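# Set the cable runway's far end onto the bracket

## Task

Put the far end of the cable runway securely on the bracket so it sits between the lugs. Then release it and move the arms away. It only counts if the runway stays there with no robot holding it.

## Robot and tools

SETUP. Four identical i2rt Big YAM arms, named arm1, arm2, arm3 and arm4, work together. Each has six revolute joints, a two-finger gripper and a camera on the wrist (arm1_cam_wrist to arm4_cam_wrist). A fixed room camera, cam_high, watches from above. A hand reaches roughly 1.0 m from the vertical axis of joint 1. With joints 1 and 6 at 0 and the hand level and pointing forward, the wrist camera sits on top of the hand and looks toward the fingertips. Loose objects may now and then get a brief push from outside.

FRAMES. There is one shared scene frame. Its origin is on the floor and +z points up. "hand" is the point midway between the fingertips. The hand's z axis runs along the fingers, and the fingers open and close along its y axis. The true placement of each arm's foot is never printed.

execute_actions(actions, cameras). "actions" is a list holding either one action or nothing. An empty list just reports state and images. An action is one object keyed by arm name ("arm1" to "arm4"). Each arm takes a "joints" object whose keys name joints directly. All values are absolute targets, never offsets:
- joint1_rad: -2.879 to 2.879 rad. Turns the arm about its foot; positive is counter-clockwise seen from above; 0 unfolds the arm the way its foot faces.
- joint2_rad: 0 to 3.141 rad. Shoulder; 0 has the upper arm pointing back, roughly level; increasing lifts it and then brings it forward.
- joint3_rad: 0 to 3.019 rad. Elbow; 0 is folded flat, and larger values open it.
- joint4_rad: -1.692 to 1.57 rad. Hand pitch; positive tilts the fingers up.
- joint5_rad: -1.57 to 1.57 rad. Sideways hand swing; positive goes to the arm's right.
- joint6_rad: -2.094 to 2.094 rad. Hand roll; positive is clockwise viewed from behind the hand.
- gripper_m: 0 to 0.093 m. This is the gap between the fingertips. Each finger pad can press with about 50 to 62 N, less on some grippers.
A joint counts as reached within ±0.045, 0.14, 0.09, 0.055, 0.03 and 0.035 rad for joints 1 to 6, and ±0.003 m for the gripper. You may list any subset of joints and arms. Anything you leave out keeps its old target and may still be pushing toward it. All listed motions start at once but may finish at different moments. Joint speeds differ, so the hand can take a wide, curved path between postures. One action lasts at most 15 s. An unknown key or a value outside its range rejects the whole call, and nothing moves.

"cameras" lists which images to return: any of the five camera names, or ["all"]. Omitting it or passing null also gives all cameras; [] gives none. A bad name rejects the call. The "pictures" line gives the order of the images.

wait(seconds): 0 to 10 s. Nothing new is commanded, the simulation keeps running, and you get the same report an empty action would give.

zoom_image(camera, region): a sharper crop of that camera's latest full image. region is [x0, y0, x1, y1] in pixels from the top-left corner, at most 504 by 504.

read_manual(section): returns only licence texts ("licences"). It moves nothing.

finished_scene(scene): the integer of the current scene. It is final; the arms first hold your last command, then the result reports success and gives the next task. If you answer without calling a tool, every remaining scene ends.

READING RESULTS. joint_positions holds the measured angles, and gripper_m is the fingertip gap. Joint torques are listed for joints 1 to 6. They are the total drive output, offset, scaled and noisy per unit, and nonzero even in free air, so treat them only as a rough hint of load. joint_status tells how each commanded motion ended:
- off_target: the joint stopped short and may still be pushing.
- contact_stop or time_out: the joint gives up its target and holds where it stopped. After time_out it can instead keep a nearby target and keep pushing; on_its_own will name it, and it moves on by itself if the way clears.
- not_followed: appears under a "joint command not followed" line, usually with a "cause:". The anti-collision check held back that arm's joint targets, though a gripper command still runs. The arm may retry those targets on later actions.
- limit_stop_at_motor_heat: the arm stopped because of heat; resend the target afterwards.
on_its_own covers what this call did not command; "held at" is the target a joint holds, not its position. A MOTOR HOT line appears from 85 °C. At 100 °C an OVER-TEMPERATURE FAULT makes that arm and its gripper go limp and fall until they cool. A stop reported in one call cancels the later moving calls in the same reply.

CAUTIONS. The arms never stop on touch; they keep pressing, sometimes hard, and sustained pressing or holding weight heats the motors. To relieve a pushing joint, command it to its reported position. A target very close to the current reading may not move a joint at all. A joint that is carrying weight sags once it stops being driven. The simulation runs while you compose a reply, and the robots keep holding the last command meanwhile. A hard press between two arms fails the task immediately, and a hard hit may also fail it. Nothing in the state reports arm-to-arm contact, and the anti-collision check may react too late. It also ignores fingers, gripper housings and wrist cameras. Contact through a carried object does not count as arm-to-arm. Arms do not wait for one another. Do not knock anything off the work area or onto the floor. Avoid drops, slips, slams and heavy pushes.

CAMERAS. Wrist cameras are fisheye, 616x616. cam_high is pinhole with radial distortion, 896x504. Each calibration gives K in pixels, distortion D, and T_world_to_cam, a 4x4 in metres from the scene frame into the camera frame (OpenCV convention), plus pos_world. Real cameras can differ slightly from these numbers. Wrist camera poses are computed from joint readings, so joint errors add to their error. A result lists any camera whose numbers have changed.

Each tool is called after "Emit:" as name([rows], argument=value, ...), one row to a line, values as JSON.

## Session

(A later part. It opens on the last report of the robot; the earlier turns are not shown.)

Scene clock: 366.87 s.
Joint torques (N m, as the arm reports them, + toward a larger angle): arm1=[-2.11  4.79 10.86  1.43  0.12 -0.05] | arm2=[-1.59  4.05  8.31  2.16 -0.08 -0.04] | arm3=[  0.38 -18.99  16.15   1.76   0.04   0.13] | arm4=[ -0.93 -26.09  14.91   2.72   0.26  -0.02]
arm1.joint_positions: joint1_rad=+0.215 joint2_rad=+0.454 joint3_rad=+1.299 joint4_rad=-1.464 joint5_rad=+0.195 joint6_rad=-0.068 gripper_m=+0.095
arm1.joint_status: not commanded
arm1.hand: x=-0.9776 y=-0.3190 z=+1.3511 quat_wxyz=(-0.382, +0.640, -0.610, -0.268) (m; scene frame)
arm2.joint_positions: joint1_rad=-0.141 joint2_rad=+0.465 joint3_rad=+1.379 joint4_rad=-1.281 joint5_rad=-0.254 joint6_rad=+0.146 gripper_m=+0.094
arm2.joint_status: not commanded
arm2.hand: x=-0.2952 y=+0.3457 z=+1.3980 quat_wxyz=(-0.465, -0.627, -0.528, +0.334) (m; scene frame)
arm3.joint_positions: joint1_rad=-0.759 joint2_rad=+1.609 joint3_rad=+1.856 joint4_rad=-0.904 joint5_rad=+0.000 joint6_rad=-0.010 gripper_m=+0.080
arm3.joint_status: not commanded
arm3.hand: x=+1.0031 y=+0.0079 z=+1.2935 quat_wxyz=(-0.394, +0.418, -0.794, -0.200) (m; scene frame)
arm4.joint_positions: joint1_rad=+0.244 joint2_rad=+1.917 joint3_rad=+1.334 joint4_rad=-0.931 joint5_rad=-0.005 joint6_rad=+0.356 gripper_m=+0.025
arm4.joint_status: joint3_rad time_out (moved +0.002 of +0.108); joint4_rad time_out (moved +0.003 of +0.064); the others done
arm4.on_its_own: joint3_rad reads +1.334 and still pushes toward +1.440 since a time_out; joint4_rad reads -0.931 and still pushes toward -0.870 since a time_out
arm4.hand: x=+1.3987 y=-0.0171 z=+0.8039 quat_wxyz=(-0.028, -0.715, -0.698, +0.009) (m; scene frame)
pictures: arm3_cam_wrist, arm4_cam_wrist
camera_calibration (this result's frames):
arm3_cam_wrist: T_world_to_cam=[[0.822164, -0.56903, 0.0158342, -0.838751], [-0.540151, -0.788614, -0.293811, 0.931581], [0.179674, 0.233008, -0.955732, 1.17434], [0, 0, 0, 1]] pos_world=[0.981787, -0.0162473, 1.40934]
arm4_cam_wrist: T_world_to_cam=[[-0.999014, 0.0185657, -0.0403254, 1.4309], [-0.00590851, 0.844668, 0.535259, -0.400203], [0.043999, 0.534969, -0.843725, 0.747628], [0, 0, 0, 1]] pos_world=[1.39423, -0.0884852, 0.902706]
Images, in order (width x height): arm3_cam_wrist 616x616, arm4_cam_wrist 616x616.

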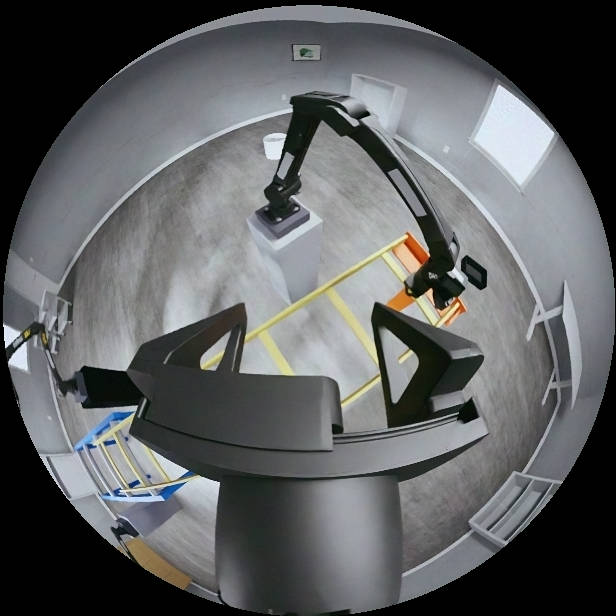

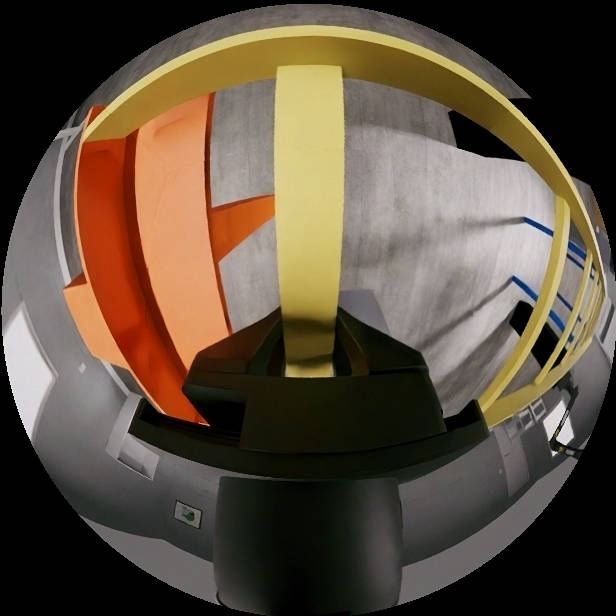

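Emit:
execute_actions([
  {"arm4":{"joints":{"joint1_rad":0.20,"joint2_rad":1.76,"joint6_rad":0.33}}},
], cameras=["arm4_cam_wrist","arm3_cam_wrist"])

Emit:
zoom_image(camera="arm3_cam_wrist", region=[360, 215, 490, 345])

Scene clock: 372.83 s.
Joint torques (N m, as the arm reports them, + toward a larger angle): arm1=[-2.17  4.86 10.81  1.45  0.12 -0.05] | arm2=[-1.59  4.05  8.31  2.18 -0.07 -0.04] | arm3=[  0.37 -19.02  16.16   1.76   0.04   0.13] | arm4=[ -3.45 -33.39  14.88   1.71   0.26  -0.26]
arm1.joint_positions: joint1_rad=+0.215 joint2_rad=+0.454 joint3_rad=+1.299 joint4_rad=-1.464 joint5_rad=+0.195 joint6_rad=-0.068 gripper_m=+0.095
arm1.joint_status: not commanded
arm1.hand: x=-0.9776 y=-0.3190 z=+1.3511 quat_wxyz=(-0.382, +0.640, -0.610, -0.268) (m; scene frame)
arm2.joint_positions: joint1_rad=-0.141 joint2_rad=+0.465 joint3_rad=+1.379 joint4_rad=-1.281 joint5_rad=-0.254 joint6_rad=+0.146 gripper_m=+0.094
arm2.joint_status: not commanded
arm2.hand: x=-0.2952 y=+0.3457 z=+1.3980 quat_wxyz=(-0.465, -0.627, -0.528, +0.334) (m; scene frame)
arm3.joint_positions: joint1_rad=-0.759 joint2_rad=+1.609 joint3_rad=+1.856 joint4_rad=-0.904 joint5_rad=+0.000 joint6_rad=-0.010 gripper_m=+0.080
arm3.joint_status: not commanded
arm3.hand: x=+1.0031 y=+0.0079 z=+1.2935 quat_wxyz=(-0.394, +0.418, -0.794, -0.200) (m; scene frame)
arm4.joint_positions: joint1_rad=+0.234 joint2_rad=+1.917 joint3_rad=+1.334 joint4_rad=-0.903 joint5_rad=-0.005 joint6_rad=+0.348 gripper_m=+0.025
arm4.joint_status: joint2_rad time_out (moved +0.001 of -0.157); the others done
arm4.on_its_own: joint2_rad reads +1.917 and still pushes toward +1.760 since a time_out; joint3_rad reads +1.334 and still pushes toward +1.440 since a time_out
arm4.hand: x=+1.3962 y=-0.0251 z=+0.8039 quat_wxyz=(-0.040, -0.715, -0.697, +0.015) (m; scene frame)
pictures: arm3_cam_wrist, arm4_cam_wrist
camera_calibration (this result's frames):
arm3_cam_wrist: T_world_to_cam=[[0.822164, -0.56903, 0.0158342, -0.838751], [-0.540151, -0.788614, -0.293811, 0.931581], [0.179674, 0.233008, -0.955732, 1.17434], [0, 0, 0, 1]] pos_world=[0.981787, -0.0162473, 1.40934]
arm4_cam_wrist: T_world_to_cam=[[-0.99859, 0.0194053, -0.0494045, 1.43524], [-0.00871889, 0.858163, 0.513303, -0.371599], [0.052358, 0.51301, -0.856784, 0.750345], [0, 0, 0, 1]] pos_world=[1.39069, -0.0938936, 0.904534]
Images, in order (width x height): arm3_cam_wrist 616x616, arm4_cam_wrist 616x616.

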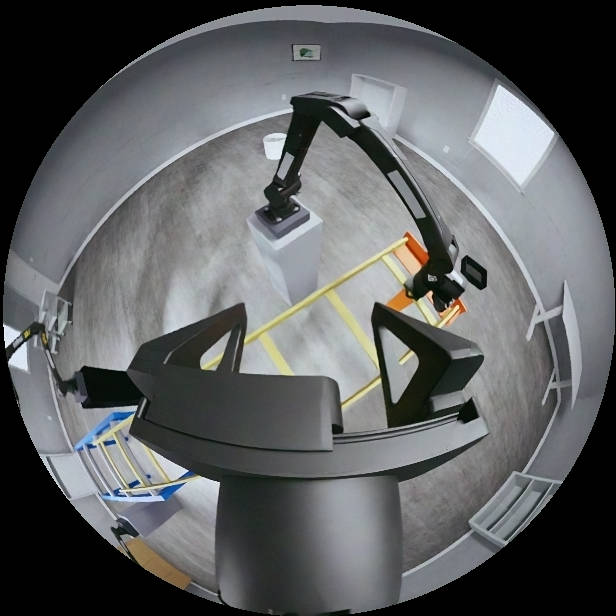

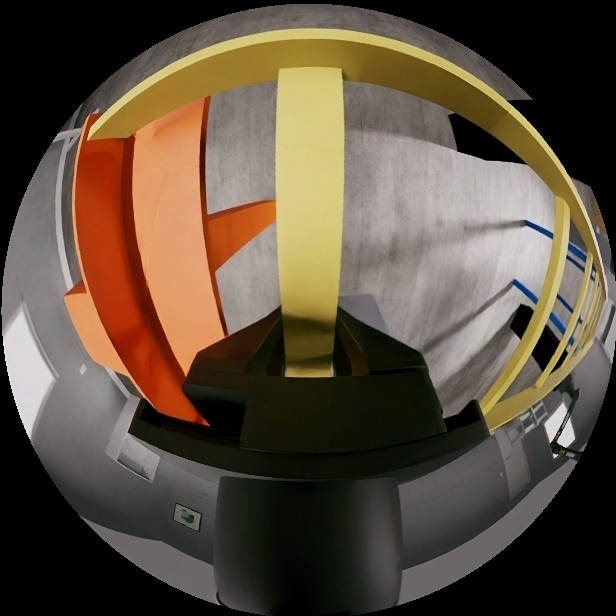

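Region (360, 215, 490, 345) of arm3_cam_wrist's 616x616 image, scaled by 3.877, with more detail than that image has.

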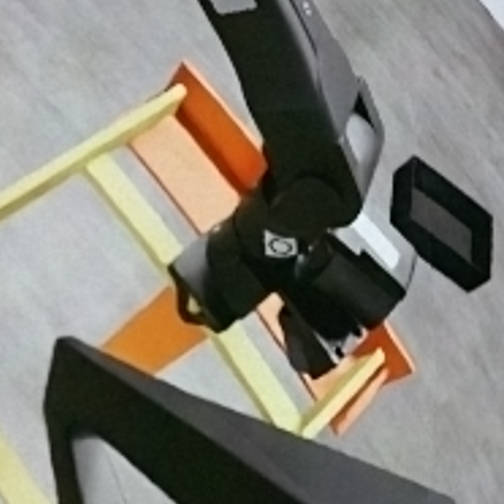

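Emit:
execute_actions([
  {"arm4":{"joints":{"joint1_rad":0.225,"joint4_rad":-0.83}}},
], cameras=[])

Emit:
execute_actions([
  {"arm4":{"joints":{"joint2_rad":1.93}}},
], cameras=["arm4_cam_wrist","arm3_cam_wrist"])

Emit:
zoom_image(camera="arm3_cam_wrist", region=[360, 215, 490, 345])

Scene clock: 379.70 s.
Joint torques (N m, as the arm reports them, + toward a larger angle): arm1=[-2.12  4.94 10.82  1.37  0.12 -0.04] | arm2=[-1.6   4.07  8.3   2.17 -0.07 -0.05] | arm3=[  0.36 -19.05  16.17   1.76   0.04   0.13] | arm4=[ -1.79 -33.21  14.92   2.26   0.08  -0.27]
arm1.joint_positions: joint1_rad=+0.215 joint2_rad=+0.454 joint3_rad=+1.299 joint4_rad=-1.464 joint5_rad=+0.195 joint6_rad=-0.068 gripper_m=+0.095
arm1.joint_status: not commanded
arm1.hand: x=-0.9776 y=-0.3190 z=+1.3511 quat_wxyz=(-0.382, +0.640, -0.610, -0.268) (m; scene frame)
arm2.joint_positions: joint1_rad=-0.141 joint2_rad=+0.465 joint3_rad=+1.379 joint4_rad=-1.281 joint5_rad=-0.254 joint6_rad=+0.146 gripper_m=+0.094
arm2.joint_status: not commanded
arm2.hand: x=-0.2952 y=+0.3457 z=+1.3980 quat_wxyz=(-0.465, -0.627, -0.528, +0.334) (m; scene frame)
arm3.joint_positions: joint1_rad=-0.759 joint2_rad=+1.609 joint3_rad=+1.856 joint4_rad=-0.904 joint5_rad=+0.000 joint6_rad=-0.010 gripper_m=+0.080
arm3.joint_status: not commanded
arm3.hand: x=+1.0031 y=+0.0079 z=+1.2935 quat_wxyz=(-0.394, +0.418, -0.794, -0.200) (m; scene frame)
arm4.joint_positions: joint1_rad=+0.234 joint2_rad=+1.917 joint3_rad=+1.334 joint4_rad=-0.877 joint5_rad=+0.000 joint6_rad=+0.349 gripper_m=+0.025
arm4.joint_status: all done
arm4.on_its_own: joint2_rad reads +1.917 and still pushes toward +1.760 since a time_out; joint3_rad reads +1.334 and still pushes toward +1.440 since a time_out
arm4.hand: x=+1.3971 y=-0.0313 z=+0.8046 quat_wxyz=(-0.051, -0.715, -0.697, +0.023) (m; scene frame)
pictures: none
No camera images: the call's "cameras" was empty. Leave "cameras" out to get every camera's image.

Scene clock: 380.47 s.
Joint torques (N m, as the arm reports them, + toward a larger angle): arm1=[-2.09  4.86 10.85  1.41  0.11 -0.03] | arm2=[-1.55  4.08  8.32  2.18 -0.08 -0.04] | arm3=[  0.38 -19.04  16.15   1.76   0.04   0.13] | arm4=[ -1.6  -23.07  14.48   1.73  -0.04  -0.27]
arm1.joint_positions: joint1_rad=+0.215 joint2_rad=+0.454 joint3_rad=+1.299 joint4_rad=-1.464 joint5_rad=+0.195 joint6_rad=-0.068 gripper_m=+0.095
arm1.joint_status: not commanded
arm1.hand: x=-0.9776 y=-0.3190 z=+1.3511 quat_wxyz=(-0.382, +0.640, -0.610, -0.268) (m; scene frame)
arm2.joint_positions: joint1_rad=-0.141 joint2_rad=+0.465 joint3_rad=+1.379 joint4_rad=-1.281 joint5_rad=-0.254 joint6_rad=+0.146 gripper_m=+0.094
arm2.joint_status: not commanded
arm2.hand: x=-0.2952 y=+0.3457 z=+1.3980 quat_wxyz=(-0.465, -0.627, -0.528, +0.334) (m; scene frame)
arm3.joint_positions: joint1_rad=-0.759 joint2_rad=+1.609 joint3_rad=+1.856 joint4_rad=-0.904 joint5_rad=+0.000 joint6_rad=-0.010 gripper_m=+0.080
arm3.joint_status: not commanded
arm3.hand: x=+1.0031 y=+0.0079 z=+1.2935 quat_wxyz=(-0.394, +0.418, -0.794, -0.200) (m; scene frame)
arm4.joint_positions: joint1_rad=+0.234 joint2_rad=+1.967 joint3_rad=+1.337 joint4_rad=-0.864 joint5_rad=+0.003 joint6_rad=+0.349 gripper_m=+0.025
arm4.joint_status: all done
arm4.on_its_own: joint3_rad reads +1.337 and still pushes toward +1.440 since a time_out
arm4.hand: x=+1.3961 y=-0.0296 z=+0.7792 quat_wxyz=(-0.035, -0.716, -0.697, +0.017) (m; scene frame)
pictures: arm3_cam_wrist, arm4_cam_wrist
camera_calibration (this result's frames):
arm3_cam_wrist: T_world_to_cam=[[0.822164, -0.56903, 0.0158342, -0.838751], [-0.540151, -0.788614, -0.293811, 0.931581], [0.179674, 0.233008, -0.955732, 1.17434], [0, 0, 0, 1]] pos_world=[0.981787, -0.0162473, 1.40934]
arm4_cam_wrist: T_world_to_cam=[[-0.999004, 0.0210025, -0.0393571, 1.42685], [-0.00239313, 0.85574, 0.517401, -0.367107], [0.0445461, 0.51698, -0.854838, 0.741018], [0, 0, 0, 1]] pos_world=[1.39154, -0.0989104, 0.879548]
Images, in order (width x height): arm3_cam_wrist 616x616, arm4_cam_wrist 616x616.

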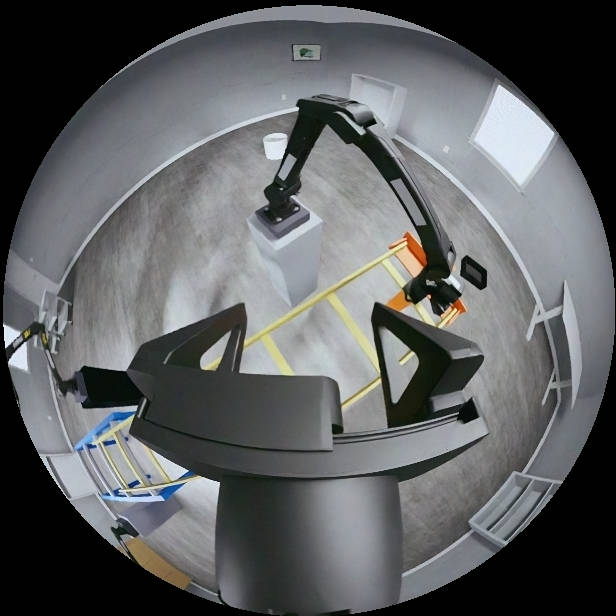

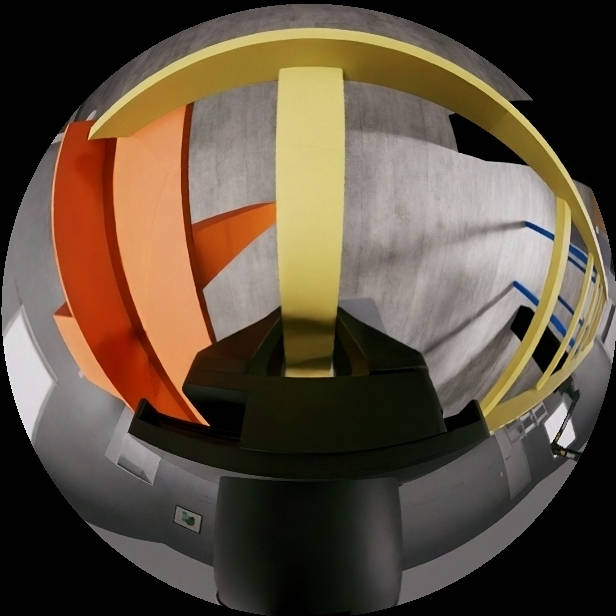

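Region (360, 215, 490, 345) of arm3_cam_wrist's 616x616 image, scaled by 3.877, with more detail than that image has.

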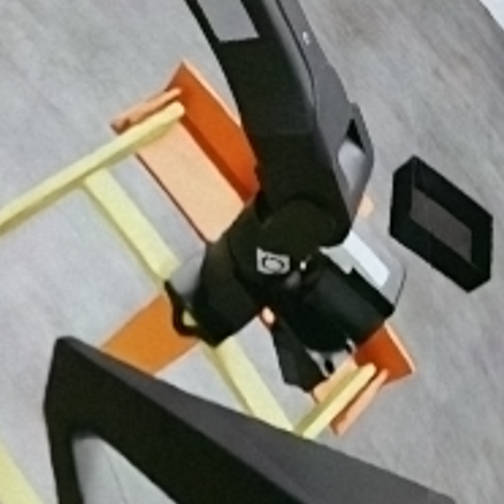

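Emit:
execute_actions([
  {"arm4":{"joints":{"joint1_rad":0.31,"joint2_rad":1.87,"joint6_rad":0.38}}},
], cameras=["arm4_cam_wrist"])

Scene clock: 388.73 s.
Joint torques (N m, as the arm reports them, + toward a larger angle): arm1=[-2.23  4.88 10.82  1.39  0.11 -0.05] | arm2=[-1.55  4.07  8.31  2.19 -0.07 -0.04] | arm3=[  0.4  -19.01  16.16   1.76   0.04   0.13] | arm4=[  2.13 -28.5   14.48   1.5   -0.51   0.01]
arm1.joint_positions: joint1_rad=+0.215 joint2_rad=+0.454 joint3_rad=+1.299 joint4_rad=-1.464 joint5_rad=+0.195 joint6_rad=-0.068 gripper_m=+0.095
arm1.joint_status: not commanded
arm1.hand: x=-0.9776 y=-0.3190 z=+1.3511 quat_wxyz=(-0.382, +0.640, -0.610, -0.268) (m; scene frame)
arm2.joint_positions: joint1_rad=-0.141 joint2_rad=+0.465 joint3_rad=+1.379 joint4_rad=-1.281 joint5_rad=-0.254 joint6_rad=+0.146 gripper_m=+0.094
arm2.joint_status: not commanded
arm2.hand: x=-0.2952 y=+0.3457 z=+1.3980 quat_wxyz=(-0.465, -0.627, -0.528, +0.334) (m; scene frame)
arm3.joint_positions: joint1_rad=-0.759 joint2_rad=+1.609 joint3_rad=+1.856 joint4_rad=-0.904 joint5_rad=+0.000 joint6_rad=-0.010 gripper_m=+0.080
arm3.joint_status: not commanded
arm3.hand: x=+1.0031 y=+0.0079 z=+1.2935 quat_wxyz=(-0.394, +0.418, -0.794, -0.200) (m; scene frame)
arm4.joint_positions: joint1_rad=+0.258 joint2_rad=+1.966 joint3_rad=+1.337 joint4_rad=-0.855 joint5_rad=+0.015 joint6_rad=+0.372 gripper_m=+0.025
arm4.joint_status: joint1_rad time_out (moved +0.024 of +0.076); the others done
arm4.on_its_own: joint1_rad reads +0.258 and still pushes toward +0.310 since a time_out; joint3_rad reads +1.337 and still pushes toward +1.440 since a time_out
arm4.hand: x=+1.4076 y=-0.0282 z=+0.7803 quat_wxyz=(-0.038, -0.716, -0.697, +0.024) (m; scene frame)
pictures: arm4_cam_wrist
camera_calibration (this result's frames):
arm4_cam_wrist: T_world_to_cam=[[-0.999227, 0.0207276, -0.033403, 1.43401], [0.000977988, 0.862545, 0.50598, -0.3645], [0.0392993, 0.505556, -0.861898, 0.753238], [0, 0, 0, 1]] pos_world=[1.40366, -0.0961302, 0.881545]
Images, in order (width x height): arm4_cam_wrist 616x616.

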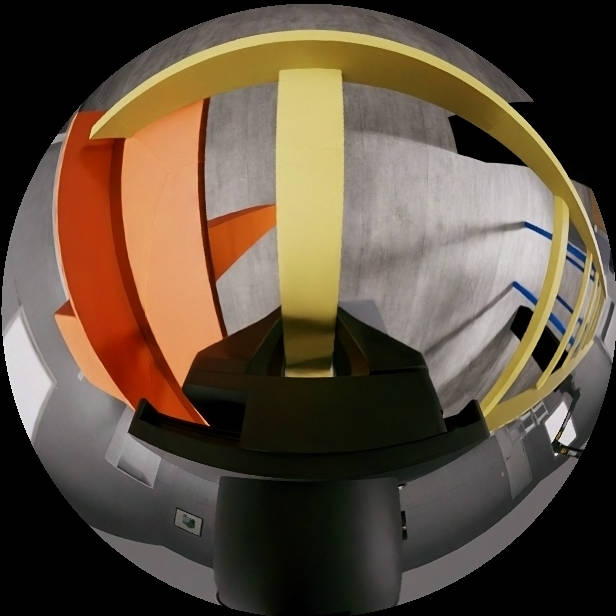

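Well seated. Release and clear.

Emit:
execute_actions([
  {"arm4":{"joints":{"joint1_rad":0.258,"joint2_rad":1.95,"joint3_rad":1.36,"joint4_rad":-0.855,"gripper_m":0.05}},"arm3":{"joints":{"joint1_rad":0.0,"joint2_rad":0.6,"joint3_rad":1.2}}},
], cameras=[])

Emit:
execute_actions([
  {"arm4":{"joints":{"joint2_rad":0.8,"joint4_rad":-1.3}}},
], cameras=["arm4_cam_wrist","cam_high"])

Scene clock: 397.63 s.
Joint torques (N m, as the arm reports them, + toward a larger angle): arm1=[-2.14  4.75 10.88  1.42  0.12 -0.04] | arm2=[-1.56  4.04  8.3   2.16 -0.07 -0.05] | arm3=[ 0.69  1.87 10.35  1.93  0.18  0.13] | arm4=[ -1.09 -19.41   8.79   0.67   0.01   0.01]
arm1.joint_positions: joint1_rad=+0.215 joint2_rad=+0.454 joint3_rad=+1.299 joint4_rad=-1.464 joint5_rad=+0.195 joint6_rad=-0.068 gripper_m=+0.095
arm1.joint_status: not commanded
arm1.hand: x=-0.9776 y=-0.3190 z=+1.3511 quat_wxyz=(-0.382, +0.640, -0.610, -0.268) (m; scene frame)
arm2.joint_positions: joint1_rad=-0.141 joint2_rad=+0.465 joint3_rad=+1.379 joint4_rad=-1.281 joint5_rad=-0.254 joint6_rad=+0.146 gripper_m=+0.094
arm2.joint_status: not commanded
arm2.hand: x=-0.2952 y=+0.3457 z=+1.3980 quat_wxyz=(-0.465, -0.627, -0.528, +0.334) (m; scene frame)
arm3.joint_positions: joint1_rad=-0.012 joint2_rad=+0.591 joint3_rad=+1.204 joint4_rad=-0.904 joint5_rad=-0.003 joint6_rad=-0.010 gripper_m=+0.080
arm3.joint_status: all done
arm3.hand: x=+0.5781 y=-0.2487 z=+1.3899 quat_wxyz=(-0.395, +0.608, -0.524, -0.447) (m; scene frame)
arm4.joint_positions: joint1_rad=+0.258 joint2_rad=+1.943 joint3_rad=+1.340 joint4_rad=-0.856 joint5_rad=+0.002 joint6_rad=+0.373 gripper_m=+0.050
arm4.joint_status: all done
arm4.hand: x=+1.4115 y=-0.0315 z=+0.7934 quat_wxyz=(-0.052, -0.715, -0.697, +0.022) (m; scene frame)
pictures: none
No camera images: the call's "cameras" was empty. Leave "cameras" out to get every camera's image.

Scene clock: 399.37 s.
Joint torques (N m, as the arm reports them, + toward a larger angle): arm1=[-2.45  4.96 10.86  1.39  0.11 -0.04] | arm2=[-1.56  4.1   8.32  2.18 -0.07 -0.05] | arm3=[ 0.7   2.52 10.37  1.94  0.18  0.13] | arm4=[-1.1  -0.14  9.59  1.32  0.01 -0.02]
arm1.joint_positions: joint1_rad=+0.215 joint2_rad=+0.454 joint3_rad=+1.299 joint4_rad=-1.464 joint5_rad=+0.195 joint6_rad=-0.068 gripper_m=+0.095
arm1.joint_status: not commanded
arm1.hand: x=-0.9776 y=-0.3190 z=+1.3511 quat_wxyz=(-0.382, +0.640, -0.610, -0.268) (m; scene frame)
arm2.joint_positions: joint1_rad=-0.141 joint2_rad=+0.465 joint3_rad=+1.379 joint4_rad=-1.281 joint5_rad=-0.254 joint6_rad=+0.146 gripper_m=+0.094
arm2.joint_status: not commanded
arm2.hand: x=-0.2952 y=+0.3457 z=+1.3980 quat_wxyz=(-0.465, -0.627, -0.528, +0.334) (m; scene frame)
arm3.joint_positions: joint1_rad=-0.012 joint2_rad=+0.591 joint3_rad=+1.204 joint4_rad=-0.904 joint5_rad=-0.003 joint6_rad=-0.010 gripper_m=+0.080
arm3.joint_status: not commanded
arm3.hand: x=+0.5781 y=-0.2487 z=+1.3899 quat_wxyz=(-0.395, +0.608, -0.524, -0.447) (m; scene frame)
arm4.joint_positions: joint1_rad=+0.258 joint2_rad=+0.792 joint3_rad=+1.348 joint4_rad=-1.290 joint5_rad=+0.002 joint6_rad=+0.373 gripper_m=+0.050
arm4.joint_status: all done
arm4.hand: x=+1.3234 y=+0.2070 z=+1.2800 quat_wxyz=(-0.371, -0.655, -0.637, +0.167) (m; scene frame)
pictures: arm4_cam_wrist, cam_high
camera_calibration (this result's frames):
arm4_cam_wrist: T_world_to_cam=[[-0.95543, -0.0975852, -0.278622, 1.64206], [-0.0483527, 0.982769, -0.1784, 0.096288], [0.29123, -0.156977, -0.943686, 0.976754], [0, 0, 0, 1]] pos_world=[1.28907, 0.21894, 1.39644]
Images, in order (width x height): arm4_cam_wrist 616x616, cam_high 896x504.

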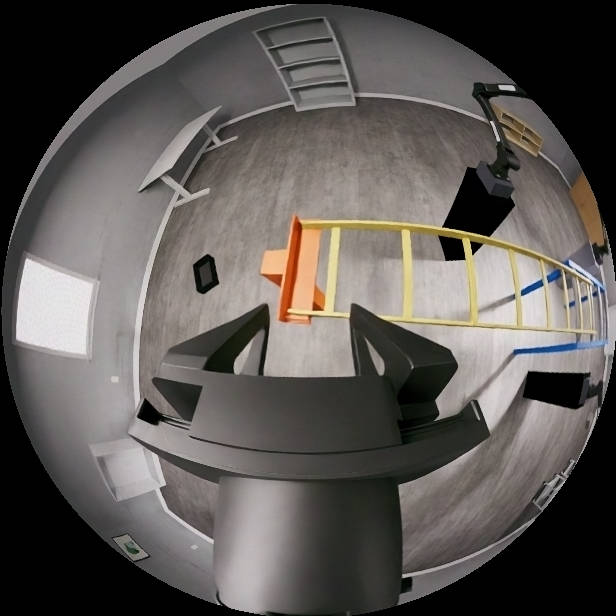

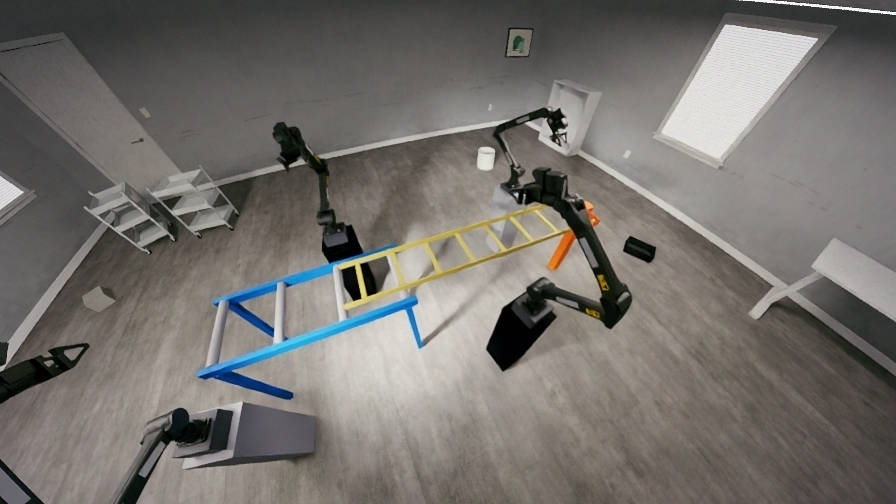

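Emit:
finished_scene(scene=1)

The scene is finished: the task was done.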